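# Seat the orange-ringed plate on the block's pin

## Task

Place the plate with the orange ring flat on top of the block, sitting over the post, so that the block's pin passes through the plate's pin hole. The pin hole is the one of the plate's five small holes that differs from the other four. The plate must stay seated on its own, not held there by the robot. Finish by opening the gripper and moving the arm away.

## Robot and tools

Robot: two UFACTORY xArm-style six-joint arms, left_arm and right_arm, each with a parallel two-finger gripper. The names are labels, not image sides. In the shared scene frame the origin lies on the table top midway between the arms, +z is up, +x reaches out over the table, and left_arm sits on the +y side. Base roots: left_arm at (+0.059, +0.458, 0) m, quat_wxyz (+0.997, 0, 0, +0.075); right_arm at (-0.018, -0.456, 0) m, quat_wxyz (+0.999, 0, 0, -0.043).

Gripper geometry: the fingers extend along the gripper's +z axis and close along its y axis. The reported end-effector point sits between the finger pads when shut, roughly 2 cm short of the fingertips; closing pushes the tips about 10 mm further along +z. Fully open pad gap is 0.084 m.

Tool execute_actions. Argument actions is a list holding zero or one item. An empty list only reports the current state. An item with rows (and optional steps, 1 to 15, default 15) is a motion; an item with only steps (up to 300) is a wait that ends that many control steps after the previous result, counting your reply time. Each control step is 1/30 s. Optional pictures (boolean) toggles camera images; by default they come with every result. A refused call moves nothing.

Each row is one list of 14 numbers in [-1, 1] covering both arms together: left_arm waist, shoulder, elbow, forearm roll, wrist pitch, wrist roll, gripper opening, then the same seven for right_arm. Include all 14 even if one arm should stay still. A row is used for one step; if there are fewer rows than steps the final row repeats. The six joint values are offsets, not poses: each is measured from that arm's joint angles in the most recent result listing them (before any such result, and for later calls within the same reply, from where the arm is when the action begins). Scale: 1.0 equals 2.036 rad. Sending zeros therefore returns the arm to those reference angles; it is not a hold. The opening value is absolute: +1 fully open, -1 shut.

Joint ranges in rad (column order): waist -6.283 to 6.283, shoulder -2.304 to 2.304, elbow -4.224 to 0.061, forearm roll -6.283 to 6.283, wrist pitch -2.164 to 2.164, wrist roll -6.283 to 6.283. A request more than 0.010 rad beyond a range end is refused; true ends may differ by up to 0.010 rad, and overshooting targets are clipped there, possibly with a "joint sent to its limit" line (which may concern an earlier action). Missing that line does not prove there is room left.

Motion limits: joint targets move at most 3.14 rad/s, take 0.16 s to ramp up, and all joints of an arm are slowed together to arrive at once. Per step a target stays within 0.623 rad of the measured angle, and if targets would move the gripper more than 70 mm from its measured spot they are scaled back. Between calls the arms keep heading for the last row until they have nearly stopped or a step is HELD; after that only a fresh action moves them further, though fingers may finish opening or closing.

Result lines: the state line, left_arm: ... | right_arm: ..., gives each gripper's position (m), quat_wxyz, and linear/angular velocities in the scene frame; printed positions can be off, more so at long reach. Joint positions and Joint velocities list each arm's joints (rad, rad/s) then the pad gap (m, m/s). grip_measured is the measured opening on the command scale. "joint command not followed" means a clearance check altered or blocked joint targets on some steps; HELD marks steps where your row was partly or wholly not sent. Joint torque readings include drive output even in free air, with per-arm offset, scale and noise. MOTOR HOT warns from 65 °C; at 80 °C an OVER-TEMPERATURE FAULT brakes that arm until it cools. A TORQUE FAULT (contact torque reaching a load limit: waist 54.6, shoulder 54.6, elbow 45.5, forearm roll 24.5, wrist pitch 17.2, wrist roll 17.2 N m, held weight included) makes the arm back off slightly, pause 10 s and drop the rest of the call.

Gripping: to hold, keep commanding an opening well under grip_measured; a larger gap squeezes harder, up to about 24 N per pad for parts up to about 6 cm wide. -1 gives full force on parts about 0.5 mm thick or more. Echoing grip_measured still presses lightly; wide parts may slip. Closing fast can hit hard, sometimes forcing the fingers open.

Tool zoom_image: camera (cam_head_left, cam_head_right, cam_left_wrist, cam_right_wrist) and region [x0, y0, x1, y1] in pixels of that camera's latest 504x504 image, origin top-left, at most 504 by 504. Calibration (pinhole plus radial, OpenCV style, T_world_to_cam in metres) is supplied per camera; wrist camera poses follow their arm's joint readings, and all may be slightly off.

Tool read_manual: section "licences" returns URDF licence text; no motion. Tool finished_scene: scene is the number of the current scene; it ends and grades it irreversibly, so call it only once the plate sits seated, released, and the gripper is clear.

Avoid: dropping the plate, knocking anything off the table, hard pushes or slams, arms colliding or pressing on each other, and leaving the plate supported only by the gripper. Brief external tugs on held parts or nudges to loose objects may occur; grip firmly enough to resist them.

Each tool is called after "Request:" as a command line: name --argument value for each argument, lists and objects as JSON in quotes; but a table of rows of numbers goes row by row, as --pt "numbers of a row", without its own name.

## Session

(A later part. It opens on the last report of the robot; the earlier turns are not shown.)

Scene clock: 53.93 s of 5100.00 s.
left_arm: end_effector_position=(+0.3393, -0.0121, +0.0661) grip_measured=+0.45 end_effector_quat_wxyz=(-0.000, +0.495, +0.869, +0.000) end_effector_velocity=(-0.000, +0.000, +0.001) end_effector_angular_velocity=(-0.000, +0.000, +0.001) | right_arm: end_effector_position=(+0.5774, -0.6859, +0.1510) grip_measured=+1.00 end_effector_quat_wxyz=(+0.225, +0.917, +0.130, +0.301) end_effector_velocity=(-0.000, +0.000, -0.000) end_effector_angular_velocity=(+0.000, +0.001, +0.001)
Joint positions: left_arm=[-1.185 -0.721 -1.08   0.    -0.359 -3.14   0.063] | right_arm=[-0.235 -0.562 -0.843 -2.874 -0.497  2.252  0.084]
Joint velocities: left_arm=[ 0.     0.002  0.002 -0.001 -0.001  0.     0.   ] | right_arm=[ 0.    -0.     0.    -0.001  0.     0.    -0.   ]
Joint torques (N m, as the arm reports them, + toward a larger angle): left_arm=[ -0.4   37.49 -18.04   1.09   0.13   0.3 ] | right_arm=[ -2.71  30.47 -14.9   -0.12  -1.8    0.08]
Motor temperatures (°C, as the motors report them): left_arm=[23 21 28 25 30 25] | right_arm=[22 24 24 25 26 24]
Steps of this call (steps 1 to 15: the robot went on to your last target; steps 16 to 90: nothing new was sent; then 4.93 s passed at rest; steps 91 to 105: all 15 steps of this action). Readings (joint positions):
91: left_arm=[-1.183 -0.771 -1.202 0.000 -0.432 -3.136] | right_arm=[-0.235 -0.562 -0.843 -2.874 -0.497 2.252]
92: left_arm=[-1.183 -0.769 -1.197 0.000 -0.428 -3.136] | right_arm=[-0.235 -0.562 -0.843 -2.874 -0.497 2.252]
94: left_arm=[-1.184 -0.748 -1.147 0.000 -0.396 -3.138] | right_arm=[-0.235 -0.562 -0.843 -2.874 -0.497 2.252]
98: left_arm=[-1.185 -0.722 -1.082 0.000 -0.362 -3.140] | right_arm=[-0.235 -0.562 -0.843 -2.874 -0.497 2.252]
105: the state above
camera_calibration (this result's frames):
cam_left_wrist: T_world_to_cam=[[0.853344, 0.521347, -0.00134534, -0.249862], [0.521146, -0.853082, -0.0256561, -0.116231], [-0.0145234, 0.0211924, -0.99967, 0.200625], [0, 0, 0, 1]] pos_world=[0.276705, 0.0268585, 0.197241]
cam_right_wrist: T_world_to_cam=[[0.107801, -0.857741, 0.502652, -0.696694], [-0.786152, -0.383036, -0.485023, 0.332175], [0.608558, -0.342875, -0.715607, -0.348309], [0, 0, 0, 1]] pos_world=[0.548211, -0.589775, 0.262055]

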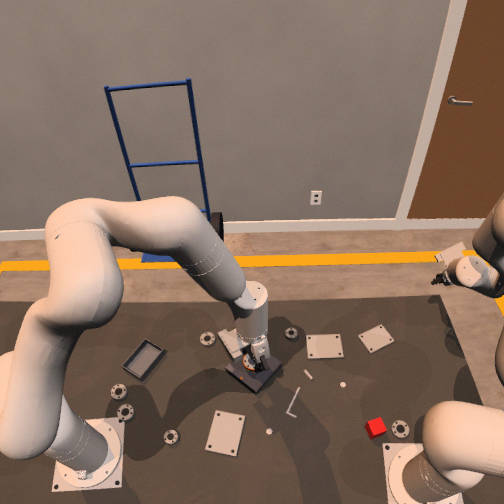

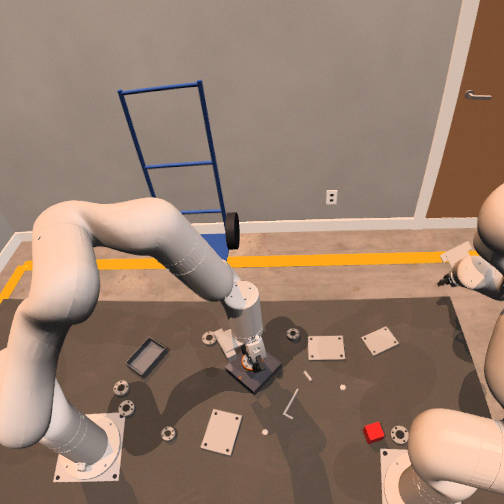

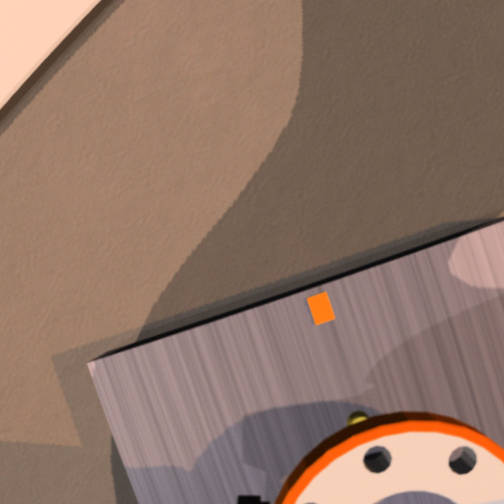

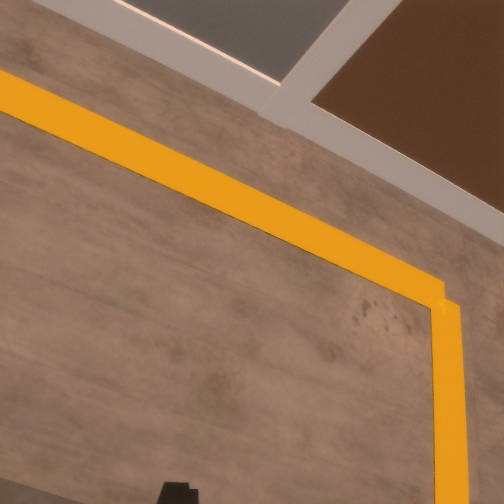

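Request:
execute_actions --actions '[{"rows":[[0,0.001,0.0019,0,0.0009,0,0.1,0,0,0,0,0,0,1],[0,0.001,0.0019,0,0.0009,0,0.1,0,0,0,0,0,0,1],[0,0,0.0017,0,0.0017,0,0.1,0,0,0,0,0,0,1],[0,-0.001,0.0016,0,0.0025,0,0.1,0,0,0,0,0,0,1],[0,-0.002,0.0014,0,0.0034,0,0.1,0,0,0,0,0,0,1],[0,-0.003,0.0013,0,0.0042,0,0.1,0,0,0,0,0,0,1],[0,-0.004,0.0011,0,0.005,0,0.1,0,0,0,0,0,0,1],[0,-0.005,0.001,0,0.0058,0,0.1,0,0,0,0,0,0,1],[0,-0.0059,0.0008,0,0.0066,0,0.1,0,0,0,0,0,0,1]]}]'

Request:
zoom_image --camera "cam_left_wrist" --region '[252,252,504,504]'

Scene clock: 62.73 s of 5100.00 s.
left_arm: end_effector_position=(+0.3387, -0.0111, +0.0592) grip_measured=+0.45 end_effector_quat_wxyz=(+0.000, +0.495, +0.869, -0.000) end_effector_velocity=(-0.000, +0.000, -0.002) end_effector_angular_velocity=(-0.001, -0.000, +0.001) | right_arm: end_effector_position=(+0.5774, -0.6859, +0.1510) grip_measured=+1.00 end_effector_quat_wxyz=(+0.225, +0.917, +0.130, +0.301) end_effector_velocity=(-0.000, -0.000, +0.000) end_effector_angular_velocity=(+0.000, +0.000, -0.001)
Joint positions: left_arm=[-1.185 -0.733 -1.078  0.    -0.345 -3.14   0.063] | right_arm=[-0.235 -0.562 -0.843 -2.874 -0.497  2.252  0.084]
Joint velocities: left_arm=[-0.    -0.002  0.001 -0.     0.004 -0.001  0.   ] | right_arm=[-0.001  0.001  0.     0.001  0.001 -0.     0.   ]
Joint torques (N m, as the arm reports them, + toward a larger angle): left_arm=[  0.73  37.33 -17.23   0.98  -0.02   0.25] | right_arm=[ -2.09  31.24 -14.71  -0.12  -1.78   0.1 ]
Motor temperatures (°C, as the motors report them): left_arm=[23 21 28 25 30 25] | right_arm=[22 24 25 25 26 24]
Steps of this call (steps 1 to 15: the robot went on to your last target; steps 16 to 90: nothing new was sent; then 5.30 s passed at rest; steps 91 to 105: all 15 steps of this action). Readings (joint positions):
91: left_arm=[-1.185 -0.721 -1.079 0.000 -0.359 -3.140] | right_arm=[-0.235 -0.562 -0.843 -2.874 -0.497 2.252]
92: left_arm=[-1.185 -0.721 -1.079 0.000 -0.358 -3.140] | right_arm=[-0.235 -0.562 -0.843 -2.874 -0.497 2.252]
94: left_arm=[-1.185 -0.720 -1.077 0.000 -0.357 -3.140] | right_arm=[-0.235 -0.562 -0.843 -2.874 -0.497 2.252]
98: left_arm=[-1.185 -0.726 -1.077 0.000 -0.351 -3.140] | right_arm=[-0.235 -0.562 -0.843 -2.874 -0.497 2.252]
105: the state above
camera_calibration (this result's frames):
cam_left_wrist: T_world_to_cam=[[0.853353, 0.521332, -0.00135555, -0.249871], [0.521135, -0.853098, -0.0253372, -0.115312], [-0.0143655, 0.0209152, -0.999678, 0.193633], [0, 0, 0, 1]] pos_world=[0.276103, 0.0278433, 0.190311]
cam_right_wrist: T_world_to_cam=[[0.107801, -0.857741, 0.502652, -0.696694], [-0.786152, -0.383036, -0.485023, 0.332175], [0.608558, -0.342875, -0.715607, -0.348309], [0, 0, 0, 1]] pos_world=[0.548211, -0.589775, 0.262055]

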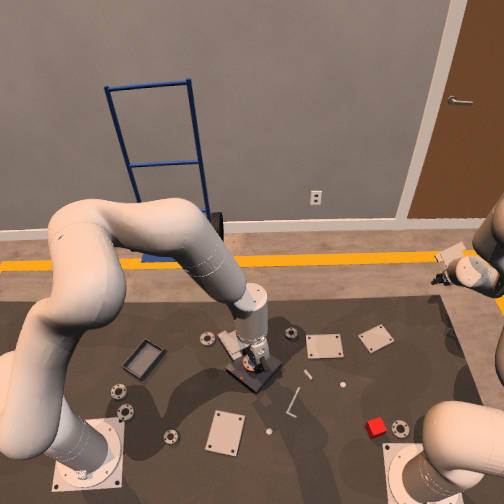

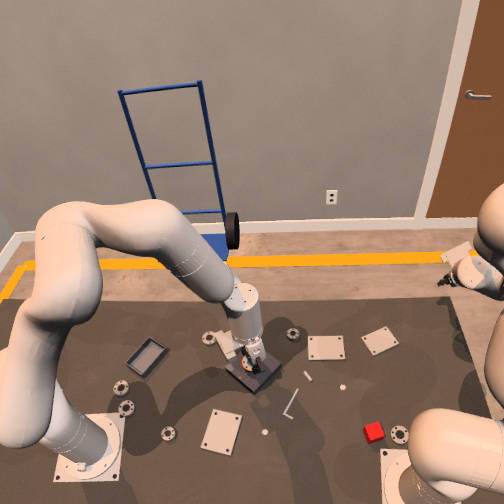

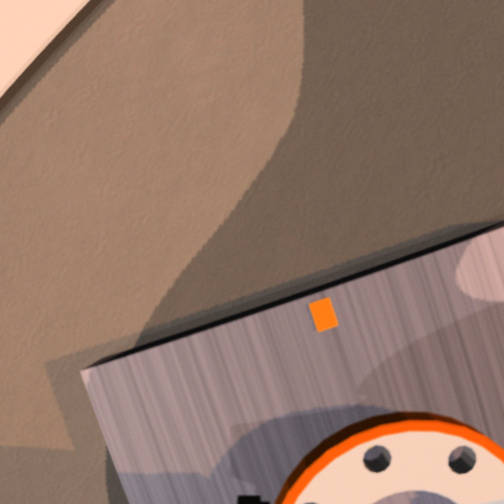

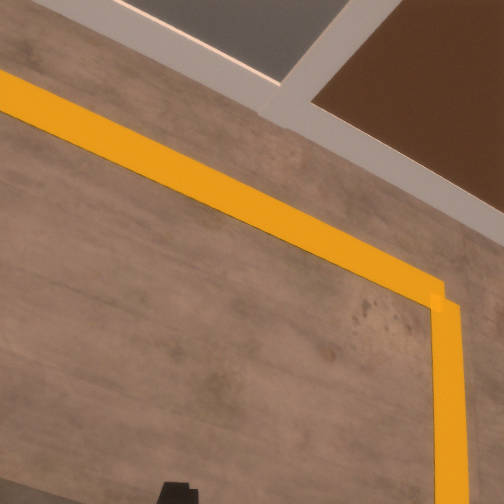

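Region (252, 252, 504, 504) of cam_left_wrist's 504x504 image, scaled by 2.000, with more detail than that image has.

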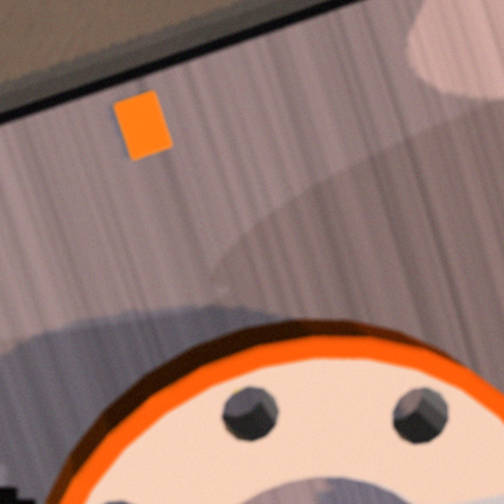

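No contact. 3 mm more.

Request:
execute_actions --actions '[{"rows":[[0,-0.001,-0.00015,0,0.0008,0,0.1,0,0,0,0,0,0,1],[0,-0.001,-0.00015,0,0.0008,0,0.1,0,0,0,0,0,0,1],[0,-0.002,-0.0003,0,0.0017,0,0.1,0,0,0,0,0,0,1],[0,-0.002,-0.0003,0,0.0017,0,0.1,0,0,0,0,0,0,1],[0,-0.003,-0.0005,0,0.0025,0,0.1,0,0,0,0,0,0,1]],"steps":12}]'

Scene clock: 64.80 s of 5100.00 s.
left_arm: end_effector_position=(+0.3387, -0.0111, +0.0561) grip_measured=+0.45 end_effector_quat_wxyz=(+0.000, +0.495, +0.869, +0.000) end_effector_velocity=(+0.000, -0.000, +0.000) end_effector_angular_velocity=(-0.001, -0.001, +0.001) | right_arm: end_effector_position=(+0.5774, -0.6859, +0.1510) grip_measured=+1.00 end_effector_quat_wxyz=(+0.225, +0.917, +0.130, +0.301) end_effector_velocity=(-0.000, -0.001, -0.000) end_effector_angular_velocity=(+0.001, +0.001, -0.002)
Joint positions: left_arm=[-1.185 -0.739 -1.079  0.    -0.34  -3.14   0.063] | right_arm=[-0.235 -0.562 -0.843 -2.874 -0.497  2.252  0.084]
Joint velocities: left_arm=[-0.     0.001 -0.     0.     0.001 -0.001 -0.   ] | right_arm=[-0.001 -0.     0.     0.001  0.     0.    -0.   ]
Joint torques (N m, as the arm reports them, + toward a larger angle): left_arm=[ -0.58  35.33 -16.25   1.01  -0.31   0.16] | right_arm=[ -2.72  30.44 -15.15  -0.22  -1.81   0.11]
Motor temperatures (°C, as the motors report them): left_arm=[23 21 28 25 30 25] | right_arm=[22 24 25 25 26 24]
Steps of this call (steps 1 to 15: the robot went on to your last target; steps 16 to 50: nothing new was sent; steps 51 to 62: all 12 steps of this action). Readings (joint positions):
51: left_arm=[-1.185 -0.733 -1.078 0.000 -0.345 -3.140] | right_arm=[-0.235 -0.562 -0.843 -2.874 -0.497 2.252]
52: left_arm=[-1.185 -0.734 -1.078 0.000 -0.345 -3.140] | right_arm=[-0.235 -0.562 -0.843 -2.874 -0.497 2.252]
54: left_arm=[-1.185 -0.735 -1.079 0.000 -0.344 -3.140] | right_arm=[-0.235 -0.562 -0.843 -2.874 -0.497 2.252]
58: left_arm=[-1.185 -0.739 -1.079 0.000 -0.341 -3.140] | right_arm=[-0.235 -0.562 -0.843 -2.874 -0.497 2.252]
62: the state above
camera_calibration (this result's frames):
cam_left_wrist: T_world_to_cam=[[0.853355, 0.521329, -0.00135333, -0.249879], [0.521131, -0.853095, -0.0255198, -0.115298], [-0.0144587, 0.0210721, -0.999673, 0.190625], [0, 0, 0, 1]] pos_world=[0.276076, 0.0278923, 0.187283]
cam_right_wrist: T_world_to_cam=[[0.107801, -0.857741, 0.502652, -0.696694], [-0.786152, -0.383036, -0.485024, 0.332175], [0.608558, -0.342875, -0.715607, -0.348309], [0, 0, 0, 1]] pos_world=[0.548211, -0.589775, 0.262055]

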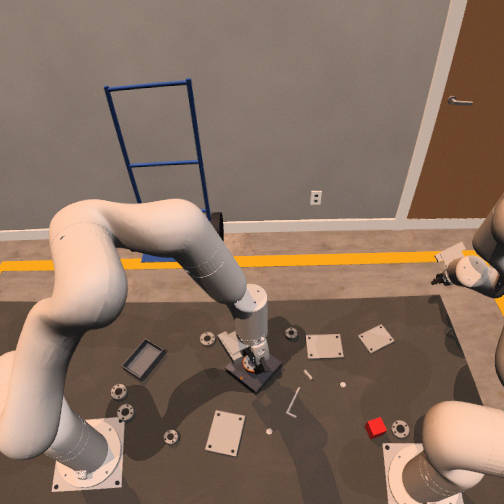

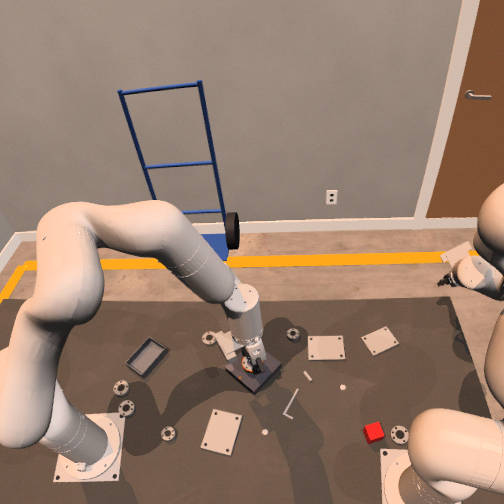

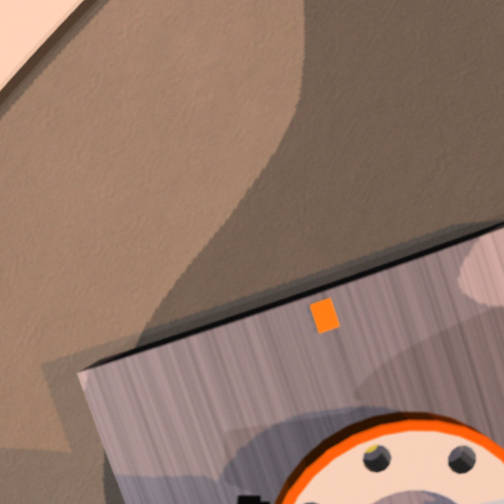

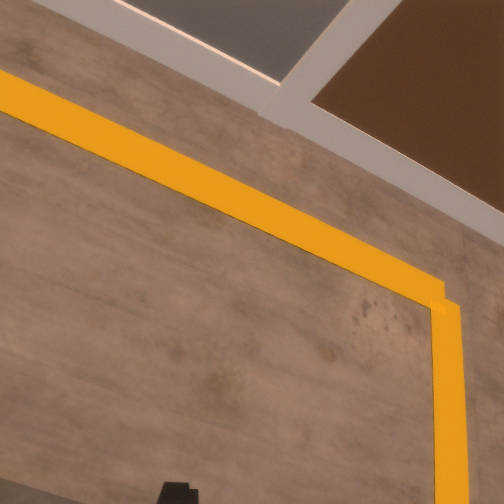

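Request:
execute_actions --actions '[{"rows":[[0,-0.0005,-0.00093,0,-0.00044,0,0.1,0,0,0,0,0,0,1],[0,-0.0005,-0.00093,0,-0.00044,0,0.1,0,0,0,0,0,0,1],[0,-0.0005,-0.00093,0,-0.00044,0,0.1,0,0,0,0,0,0,1],[0,-0.0005,-0.00093,0,-0.00044,0,0.1,0,0,0,0,0,0,1],[0,-0.0005,-0.00093,0,-0.00044,0,0.1,0,0,0,0,0,0,1],[0,-0.0015,-0.0011,0,0.0004,0,0.1,0,0,0,0,0,0,1]],"steps":13}]'

Request:
zoom_image --camera "cam_left_wrist" --region '[252,252,504,504]'

Scene clock: 69.07 s of 5100.00 s.
left_arm: end_effector_position=(+0.3390, -0.0114, +0.0551) grip_measured=+0.45 end_effector_quat_wxyz=(-0.000, +0.495, +0.869, +0.000) end_effector_velocity=(+0.000, -0.001, +0.001) end_effector_angular_velocity=(-0.003, -0.002, -0.000) | right_arm: end_effector_position=(+0.5774, -0.6859, +0.1510) grip_measured=+1.00 end_effector_quat_wxyz=(+0.225, +0.917, +0.130, +0.301) end_effector_velocity=(-0.000, -0.000, -0.000) end_effector_angular_velocity=(+0.001, +0.001, -0.001)
Joint positions: left_arm=[-1.185 -0.742 -1.082  0.    -0.339 -3.14   0.063] | right_arm=[-0.235 -0.562 -0.843 -2.874 -0.497  2.252  0.084]
Joint velocities: left_arm=[-0.001  0.    -0.001 -0.     0.001 -0.001  0.   ] | right_arm=[-0.     0.     0.     0.     0.002  0.    -0.   ]
Joint torques (N m, as the arm reports them, + toward a larger angle): left_arm=[ -0.26  36.78 -18.49   1.66   0.06   0.31] | right_arm=[ -2.54  30.55 -14.76  -0.29  -1.75   0.03]
Motor temperatures (°C, as the motors report them): left_arm=[23 21 28 25 30 25] | right_arm=[22 24 25 25 26 24]
Steps of this call (steps 1 to 15: the robot went on to your last target; steps 16 to 90: nothing new was sent; then 0.83 s passed at rest; steps 91 to 103: all 13 steps of this action). Readings (joint positions):
91: left_arm=[-1.185 -0.739 -1.079 0.000 -0.340 -3.140] | right_arm=[-0.235 -0.562 -0.843 -2.874 -0.497 2.252]
92: left_arm=[-1.185 -0.740 -1.080 0.000 -0.340 -3.140] | right_arm=[-0.235 -0.562 -0.843 -2.874 -0.497 2.252]
94: left_arm=[-1.185 -0.740 -1.081 0.000 -0.341 -3.140] | right_arm=[-0.235 -0.562 -0.843 -2.874 -0.497 2.252]
98: left_arm=[-1.185 -0.742 -1.081 0.000 -0.340 -3.140] | right_arm=[-0.235 -0.562 -0.843 -2.874 -0.497 2.252]
103: the state above
camera_calibration (this result's frames):
cam_left_wrist: T_world_to_cam=[[0.853349, 0.521338, -0.00134658, -0.249883], [0.521134, -0.853082, -0.0258824, -0.115766], [-0.0146422, 0.021385, -0.999664, 0.189615], [0, 0, 0, 1]] pos_world=[0.276344, 0.0274609, 0.186218]
cam_right_wrist: T_world_to_cam=[[0.1078, -0.857741, 0.502652, -0.696694], [-0.786152, -0.383036, -0.485024, 0.332175], [0.608558, -0.342875, -0.715607, -0.348309], [0, 0, 0, 1]] pos_world=[0.548211, -0.589775, 0.262055]

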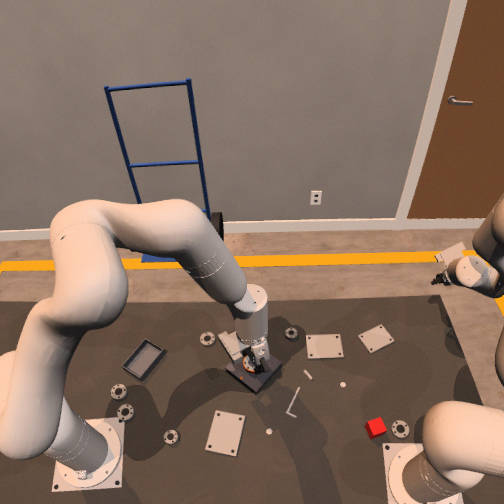

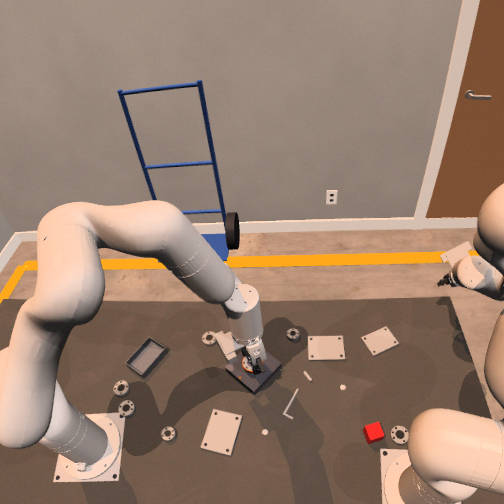

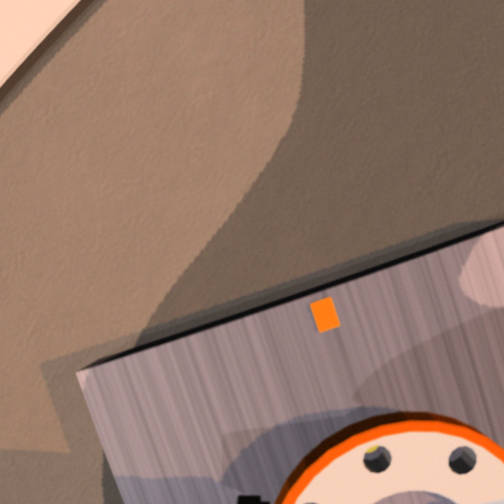

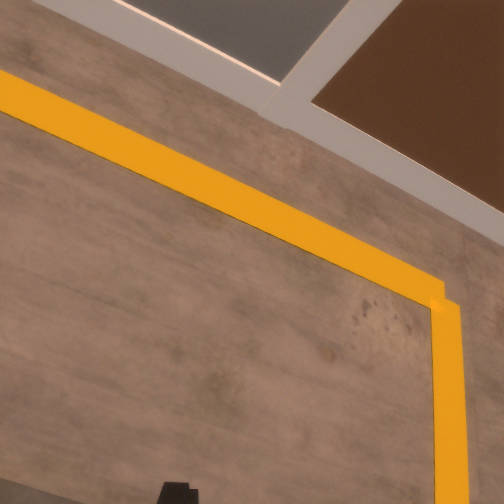

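Region (252, 252, 504, 504) of cam_left_wrist's 504x504 image, scaled by 2.000, with more detail than that image has.

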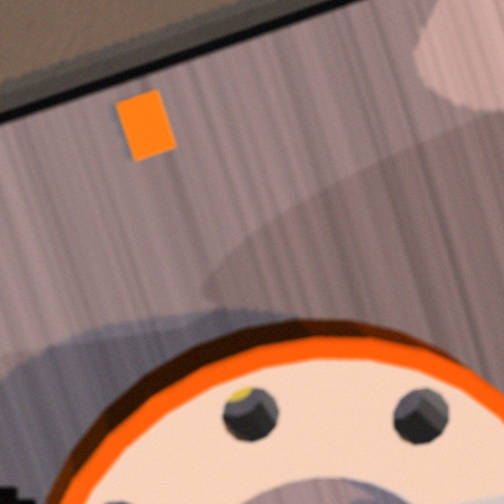

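Request:
execute_actions --actions '[{"rows":[[0,-0.001,-0.00015,0,0.0008,0,0.1,0,0,0,0,0,0,1],[0,-0.001,-0.00015,0,0.0008,0,0.1,0,0,0,0,0,0,1],[0,-0.002,-0.0003,0,0.0017,0,0.1,0,0,0,0,0,0,1],[0,-0.002,-0.0003,0,0.0017,0,0.1,0,0,0,0,0,0,1],[0,-0.003,-0.0005,0,0.0025,0,0.1,0,0,0,0,0,0,1],[0,-0.003,-0.0005,0,0.0025,0,0.1,0,0,0,0,0,0,1],[0,-0.004,-0.0007,0,0.0034,0,0.1,0,0,0,0,0,0,1]],"steps":13}]'

Request:
zoom_image --camera "cam_left_wrist" --region '[252,252,504,504]'

Scene clock: 72.53 s of 5100.00 s.
left_arm: end_effector_position=(+0.3390, -0.0115, +0.0510) grip_measured=+0.45 end_effector_quat_wxyz=(+0.000, +0.495, +0.869, +0.000) end_effector_velocity=(+0.000, +0.000, +0.000) end_effector_angular_velocity=(+0.001, +0.000, +0.000) | right_arm: end_effector_position=(+0.5774, -0.6859, +0.1510) grip_measured=+1.00 end_effector_quat_wxyz=(+0.225, +0.917, +0.130, +0.301) end_effector_velocity=(-0.000, -0.001, +0.000) end_effector_angular_velocity=(-0.000, +0.000, +0.000)
Joint positions: left_arm=[-1.185 -0.75  -1.083  0.    -0.332 -3.14   0.063] | right_arm=[-0.235 -0.562 -0.843 -2.874 -0.497  2.252  0.084]
Joint velocities: left_arm=[ 0.     0.001 -0.     0.    -0.002 -0.    -0.   ] | right_arm=[-0.001  0.     0.    -0.002  0.    -0.     0.   ]
Joint torques (N m, as the arm reports them, + toward a larger angle): left_arm=[ -0.91  37.82 -18.26   1.42   0.44   0.24] | right_arm=[ -2.63  30.76 -14.6   -0.21  -1.77   0.05]
Motor temperatures (°C, as the motors report them): left_arm=[23 21 28 25 30 25] | right_arm=[22 24 25 25 26 24]
Steps of this call (steps 1 to 15: the robot went on to your last target; steps 16 to 90: nothing new was sent; then 0.03 s passed at rest; steps 91 to 103: all 13 steps of this action). Readings (joint positions):
91: left_arm=[-1.185 -0.742 -1.082 0.000 -0.339 -3.140] | right_arm=[-0.235 -0.562 -0.843 -2.874 -0.497 2.252]
92: left_arm=[-1.185 -0.743 -1.082 0.000 -0.339 -3.140] | right_arm=[-0.235 -0.562 -0.843 -2.874 -0.497 2.252]
94: left_arm=[-1.185 -0.744 -1.082 0.000 -0.338 -3.140] | right_arm=[-0.235 -0.562 -0.843 -2.874 -0.497 2.252]
98: left_arm=[-1.185 -0.748 -1.083 0.000 -0.334 -3.140] | right_arm=[-0.235 -0.562 -0.843 -2.874 -0.497 2.252]
103: the state above
camera_calibration (this result's frames):
cam_left_wrist: T_world_to_cam=[[0.853347, 0.521342, -0.00135116, -0.249892], [0.521144, -0.853088, -0.0254896, -0.115967], [-0.0144415, 0.0210473, -0.999674, 0.185537], [0, 0, 0, 1]] pos_world=[0.276359, 0.0274444, 0.182183]
cam_right_wrist: T_world_to_cam=[[0.107801, -0.857741, 0.502652, -0.696694], [-0.786152, -0.383036, -0.485024, 0.332175], [0.608558, -0.342875, -0.715607, -0.348309], [0, 0, 0, 1]] pos_world=[0.548211, -0.589775, 0.262055]

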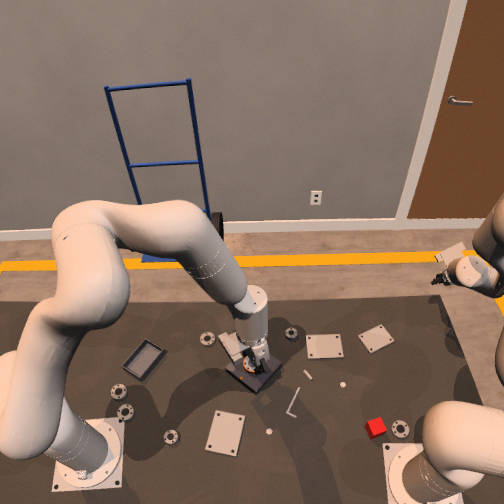

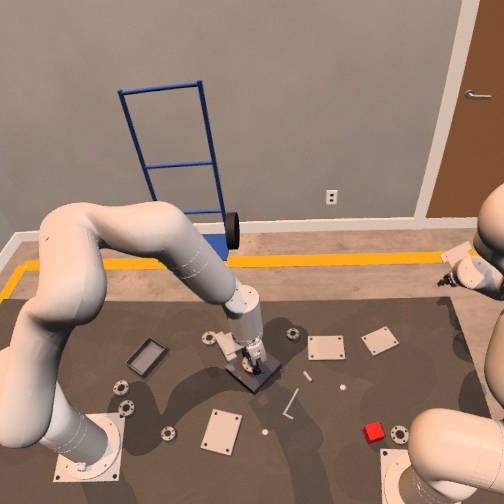

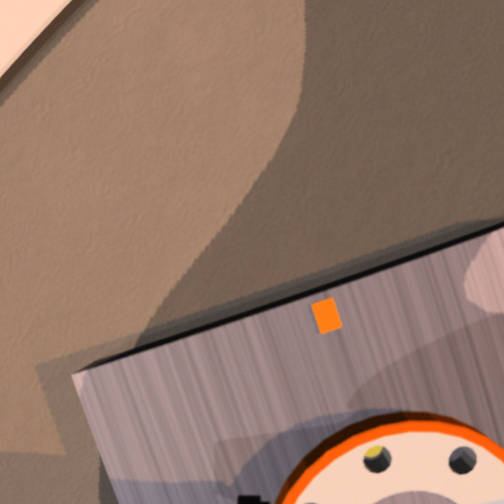

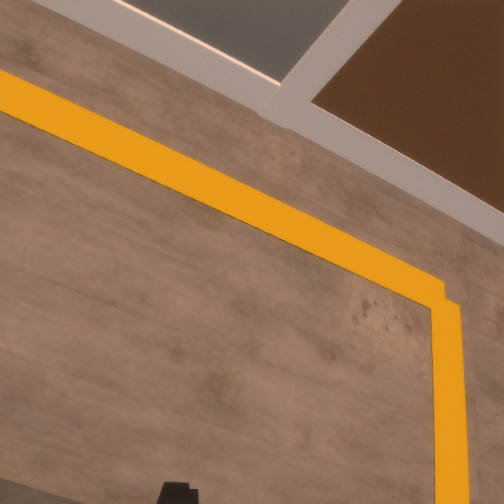

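Region (252, 252, 504, 504) of cam_left_wrist's 504x504 image, scaled by 2.000, with more detail than that image has.

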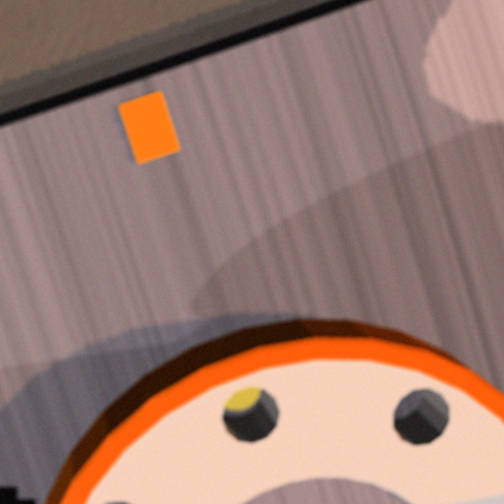

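Request:
execute_actions --actions '[{"rows":[[0,-0.001,-0.00015,0,0.0008,0,0.1,0,0,0,0,0,0,1],[0,-0.001,-0.00015,0,0.0008,0,0.1,0,0,0,0,0,0,1],[0,-0.002,-0.0003,0,0.0017,0,0.1,0,0,0,0,0,0,1],[0,-0.002,-0.0003,0,0.0017,0,0.1,0,0,0,0,0,0,1],[0,-0.003,-0.0005,0,0.0025,0,0.1,0,0,0,0,0,0,1],[0,-0.003,-0.0005,0,0.0025,0,0.1,0,0,0,0,0,0,1],[0,-0.004,-0.0007,0,0.0033,0,0.1,0,0,0,0,0,0,1],[0,-0.004,-0.0007,0,0.0033,0,0.1,0,0,0,0,0,0,1],[0,-0.005,-0.0008,0,0.0041,0,0.1,0,0,0,0,0,0,1]],"steps":15}]'

Scene clock: 75.77 s of 5100.00 s.
left_arm: end_effector_position=(+0.3392, -0.0118, +0.0466) grip_measured=+0.45 end_effector_quat_wxyz=(+0.000, +0.495, +0.869, -0.000) end_effector_velocity=(-0.000, +0.000, -0.003) end_effector_angular_velocity=(-0.003, -0.002, -0.001) | right_arm: end_effector_position=(+0.5774, -0.6859, +0.1510) grip_measured=+1.00 end_effector_quat_wxyz=(+0.225, +0.917, +0.130, +0.301) end_effector_velocity=(-0.000, -0.000, +0.000) end_effector_angular_velocity=(-0.001, +0.000, +0.001)
Joint positions: left_arm=[-1.185 -0.76  -1.085  0.    -0.325 -3.14   0.063] | right_arm=[-0.235 -0.562 -0.843 -2.874 -0.497  2.252  0.084]
Joint velocities: left_arm=[ 0.    -0.003  0.002 -0.     0.01   0.001  0.002] | right_arm=[-0.001  0.    -0.    -0.002  0.    -0.    -0.   ]
Joint torques (N m, as the arm reports them, + toward a larger angle): left_arm=[ -0.49  23.74 -13.79   1.13   1.63   0.01] | right_arm=[ -1.88  30.77 -14.79  -0.4   -1.82   0.12]
Motor temperatures (°C, as the motors report them): left_arm=[23 21 28 25 30 25] | right_arm=[22 24 25 25 26 24]
Steps of this call (steps 1 to 15: the robot went on to your last target; steps 16 to 82: nothing new was sent; steps 83 to 97: all 15 steps of this action). Readings (joint positions):
83: left_arm=[-1.185 -0.751 -1.083 0.000 -0.333 -3.140] | right_arm=[-0.235 -0.562 -0.843 -2.874 -0.497 2.252]
84: left_arm=[-1.185 -0.751 -1.083 0.000 -0.332 -3.140] | right_arm=[-0.235 -0.562 -0.843 -2.874 -0.497 2.252]
86: left_arm=[-1.185 -0.753 -1.083 0.000 -0.331 -3.140] | right_arm=[-0.235 -0.562 -0.843 -2.874 -0.497 2.252]
90: left_arm=[-1.185 -0.755 -1.084 0.000 -0.330 -3.140] | right_arm=[-0.235 -0.562 -0.843 -2.874 -0.497 2.252]
97: the state above
camera_calibration (this result's frames):
cam_left_wrist: T_world_to_cam=[[0.853351, 0.521335, -0.00137177, -0.249861], [0.521148, -0.85311, -0.0246579, -0.116486], [-0.0140253, 0.020327, -0.999695, 0.180969], [0, 0, 0, 1]] pos_world=[0.276464, 0.0272072, 0.177699]
cam_right_wrist: T_world_to_cam=[[0.107801, -0.857741, 0.502652, -0.696694], [-0.786152, -0.383036, -0.485024, 0.332175], [0.608559, -0.342875, -0.715607, -0.348309], [0, 0, 0, 1]] pos_world=[0.548211, -0.589775, 0.262055]

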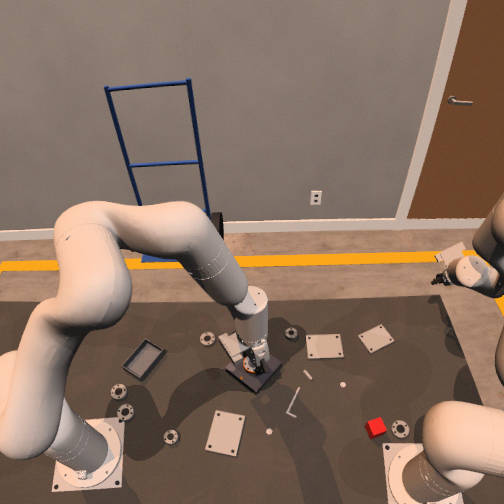

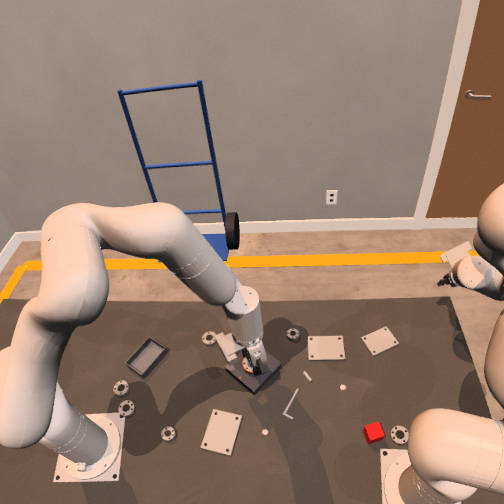

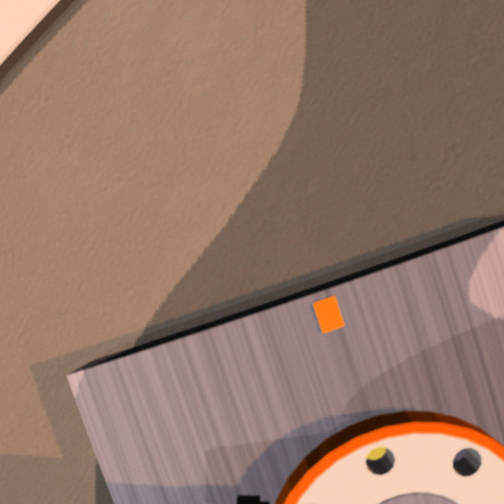

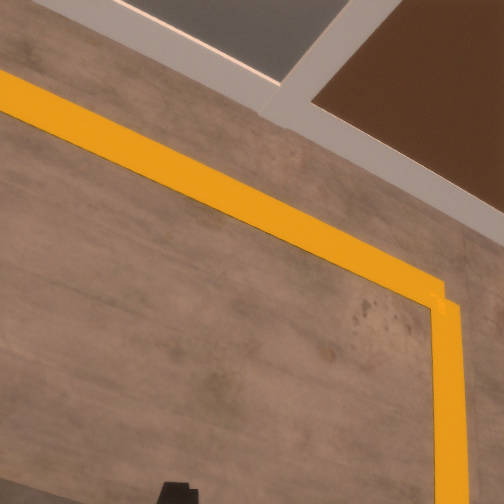

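Request:
execute_actions --actions '[{"rows":[[0,0.0015,0.0005,0,-0.0013,0,0.1,0,0,0,0,0,0,1],[0,0.0015,0.0005,0,-0.0013,0,0.1,0,0,0,0,0,0,1],[0,0.0015,0.0005,0,-0.0013,0,0.1,0,0,0,0,0,0,1],[0,0.0015,0.0005,0,-0.0013,0,0.1,0,0,0,0,0,0,1],[0,0.0015,0.0005,0,-0.0013,-0.008,0.1,0,0,0,0,0,0,1]],"steps":13}]'

Request:
zoom_image --camera "cam_left_wrist" --region '[320,400,504,504]'

Scene clock: 79.33 s of 5100.00 s.
left_arm: end_effector_position=(+0.3381, -0.0098, +0.0472) grip_measured=+0.45 end_effector_quat_wxyz=(-0.002, +0.488, +0.873, +0.001) end_effector_velocity=(+0.001, -0.001, +0.001) end_effector_angular_velocity=(-0.002, -0.001, -0.000) | right_arm: end_effector_position=(+0.5774, -0.6859, +0.1510) grip_measured=+1.00 end_effector_quat_wxyz=(+0.225, +0.917, +0.130, +0.301) end_effector_velocity=(+0.000, +0.000, +0.000) end_effector_angular_velocity=(-0.001, -0.001, +0.002)
Joint positions: left_arm=[-1.185 -0.757 -1.083  0.    -0.331 -3.156  0.063] | right_arm=[-0.235 -0.562 -0.843 -2.874 -0.497  2.252  0.084]
Joint velocities: left_arm=[ 0.     0.002 -0.002 -0.    -0.001  0.001 -0.   ] | right_arm=[ 0.001  0.     0.    -0.001 -0.001  0.     0.   ]
Joint torques (N m, as the arm reports them, + toward a larger angle): left_arm=[ -1.25  40.86 -22.57   0.77   1.36   0.22] | right_arm=[ -3.04  30.29 -14.88  -0.1   -1.8    0.08]
Motor temperatures (°C, as the motors report them): left_arm=[23 21 28 25 30 25] | right_arm=[22 25 25 25 26 24]
Steps of this call (steps 1 to 15: the robot went on to your last target; steps 16 to 90: nothing new was sent; then 0.13 s passed at rest; steps 91 to 103: all 13 steps of this action). Readings (joint positions):
91: left_arm=[-1.185 -0.761 -1.085 0.000 -0.324 -3.140] | right_arm=[-0.235 -0.562 -0.843 -2.874 -0.497 2.252]
92: left_arm=[-1.185 -0.760 -1.084 0.000 -0.324 -3.140] | right_arm=[-0.235 -0.562 -0.843 -2.874 -0.497 2.252]
94: left_arm=[-1.185 -0.759 -1.083 0.000 -0.327 -3.140] | right_arm=[-0.235 -0.562 -0.843 -2.874 -0.497 2.252]
98: left_arm=[-1.185 -0.758 -1.082 0.000 -0.329 -3.152] | right_arm=[-0.235 -0.562 -0.843 -2.874 -0.497 2.252]
103: the state above
camera_calibration (this result's frames):
cam_left_wrist: T_world_to_cam=[[0.844768, 0.535131, -0.00118564, -0.246962], [0.534845, -0.844386, -0.0308652, -0.118432], [-0.0175181, 0.0254398, -0.999523, 0.18272], [0, 0, 0, 1]] pos_world=[0.27517, 0.0275064, 0.178685]
cam_right_wrist: T_world_to_cam=[[0.107801, -0.857741, 0.502652, -0.696694], [-0.786152, -0.383036, -0.485024, 0.332175], [0.608559, -0.342875, -0.715607, -0.348309], [0, 0, 0, 1]] pos_world=[0.548211, -0.589775, 0.262055]

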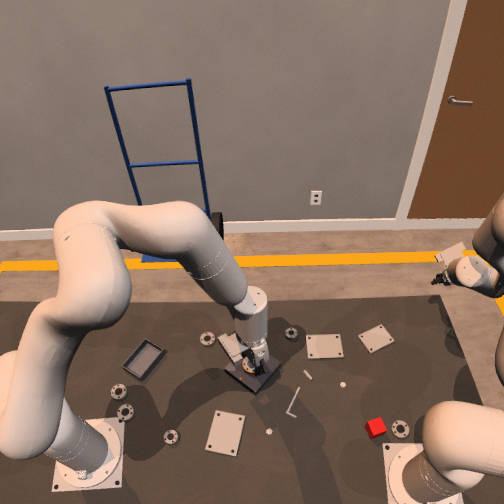

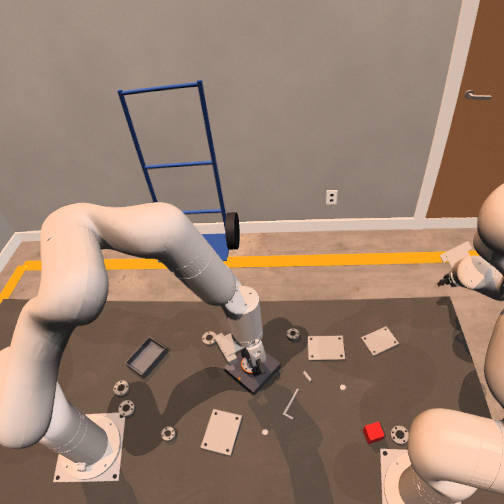

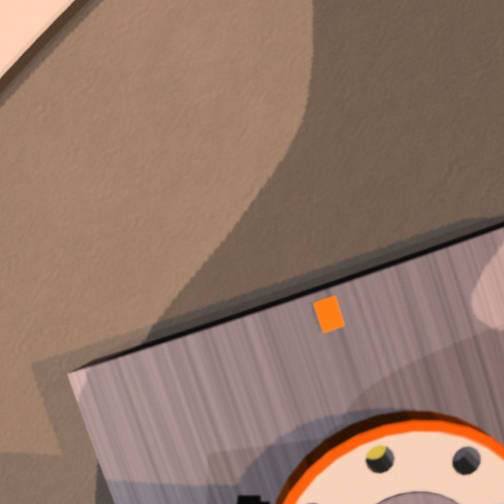

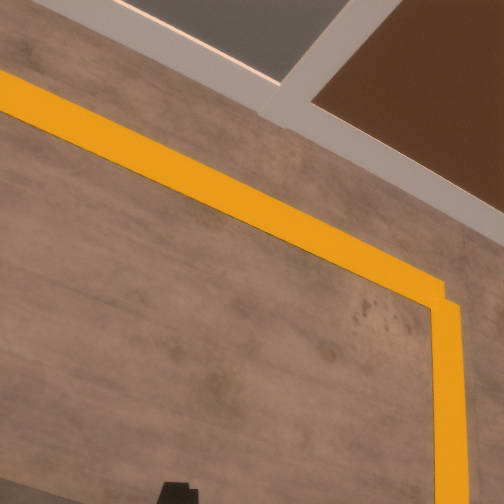

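Region (320, 400, 504, 504) of cam_left_wrist's 504x504 image, scaled by 2.739, with more detail than that image has; it fills the top 285 rows of this view, and the rest is white.

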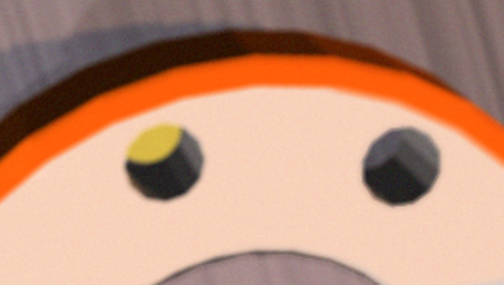

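Request:
execute_actions --actions '[{"rows":[[0,-0.0007,0,0,0.002,0,0.1,0,0,0,0,0,0,1],[0,-0.0007,0,0,0.002,0,0.3,0,0,0,0,0,0,1],[0,-0.0007,0,0,0.002,0,0.45,0,0,0,0,0,0,1],[0,-0.0007,0,0,0.002,0,0.5,0,0,0,0,0,0,1],[0,-0.0007,0,0,0.002,0,0.55,0,0,0,0,0,0,1],[0,-0.0007,0,0,0.002,0,0.65,0,0,0,0,0,0,1]]}]'

Request:
zoom_image --camera "cam_left_wrist" --region '[320,400,504,504]'

Scene clock: 82.30 s of 5100.00 s.
left_arm: end_effector_position=(+0.3385, -0.0105, +0.0465) grip_measured=+0.65 end_effector_quat_wxyz=(-0.001, +0.488, +0.873, +0.001) end_effector_velocity=(-0.002, +0.002, -0.001) end_effector_angular_velocity=(+0.004, +0.003, -0.003) | right_arm: end_effector_position=(+0.5774, -0.6859, +0.1510) grip_measured=+1.00 end_effector_quat_wxyz=(+0.225, +0.917, +0.130, +0.301) end_effector_velocity=(+0.000, +0.000, -0.000) end_effector_angular_velocity=(-0.000, +0.000, +0.001)
Joint positions: left_arm=[-1.185 -0.759 -1.083  0.    -0.326 -3.156  0.071] | right_arm=[-0.235 -0.562 -0.843 -2.874 -0.497  2.252  0.084]
Joint velocities: left_arm=[-0.001  0.     0.003 -0.    -0.002  0.002  0.   ] | right_arm=[ 0.001 -0.    -0.    -0.    -0.    -0.     0.   ]
Joint torques (N m, as the arm reports them, + toward a larger angle): left_arm=[  0.04  34.74 -18.32   1.3    0.3    0.16] | right_arm=[ -2.02  31.21 -14.87  -0.17  -1.77   0.07]
Motor temperatures (°C, as the motors report them): left_arm=[23 22 28 25 30 25] | right_arm=[22 25 25 25 26 24]
Steps of this call (steps 1 to 15: the robot went on to your last target; steps 16 to 74: nothing new was sent; steps 75 to 89: all 15 steps of this action). Readings (joint positions):
75: left_arm=[-1.185 -0.757 -1.084 0.000 -0.327 -3.157] | right_arm=[-0.235 -0.562 -0.843 -2.874 -0.497 2.252]
76: left_arm=[-1.185 -0.757 -1.084 0.000 -0.327 -3.157] | right_arm=[-0.235 -0.562 -0.843 -2.874 -0.497 2.252]
78: left_arm=[-1.185 -0.758 -1.084 0.000 -0.326 -3.156] | right_arm=[-0.235 -0.562 -0.843 -2.874 -0.497 2.252]
82: left_arm=[-1.185 -0.758 -1.084 0.000 -0.325 -3.156] | right_arm=[-0.235 -0.562 -0.843 -2.874 -0.497 2.252]
89: the state above
camera_calibration (this result's frames):
cam_left_wrist: T_world_to_cam=[[0.844763, 0.535139, -0.00127366, -0.246955], [0.534907, -0.844463, -0.0275105, -0.119423], [-0.0157975, 0.0225586, -0.999621, 0.181446], [0, 0, 0, 1]] pos_world=[0.275365, 0.0272134, 0.177777]
cam_right_wrist: T_world_to_cam=[[0.107801, -0.857741, 0.502652, -0.696694], [-0.786152, -0.383036, -0.485024, 0.332175], [0.608559, -0.342875, -0.715607, -0.348309], [0, 0, 0, 1]] pos_world=[0.548211, -0.589775, 0.262055]

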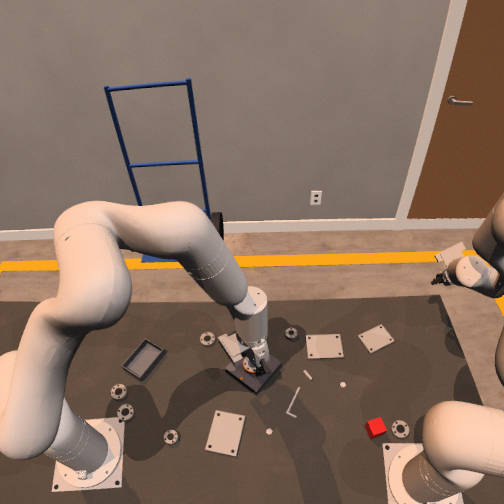

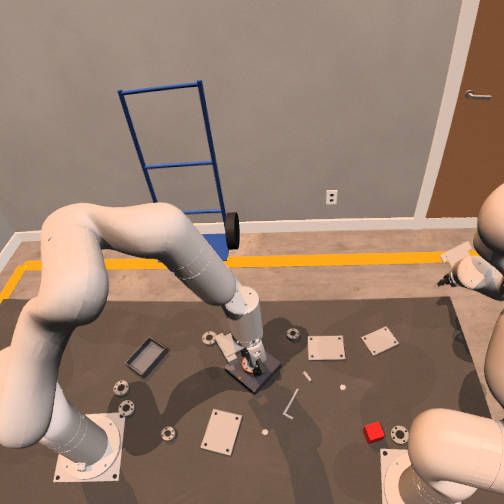

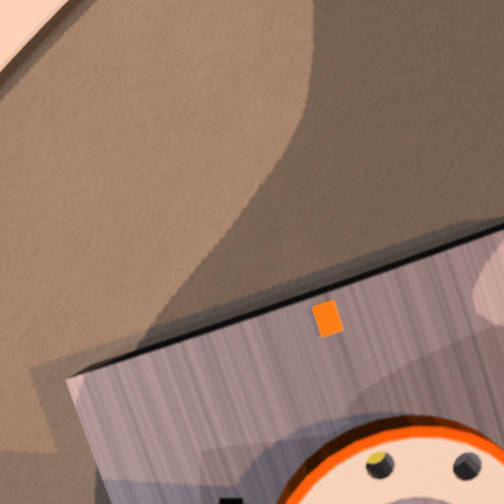

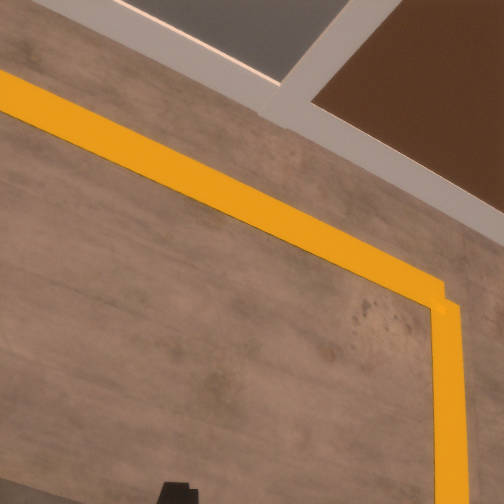

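Region (320, 400, 504, 504) of cam_left_wrist's 504x504 image, scaled by 2.739, with more detail than that image has; it fills the top 285 rows of this view, and the rest is white.

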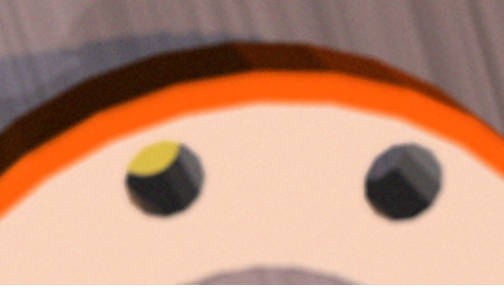

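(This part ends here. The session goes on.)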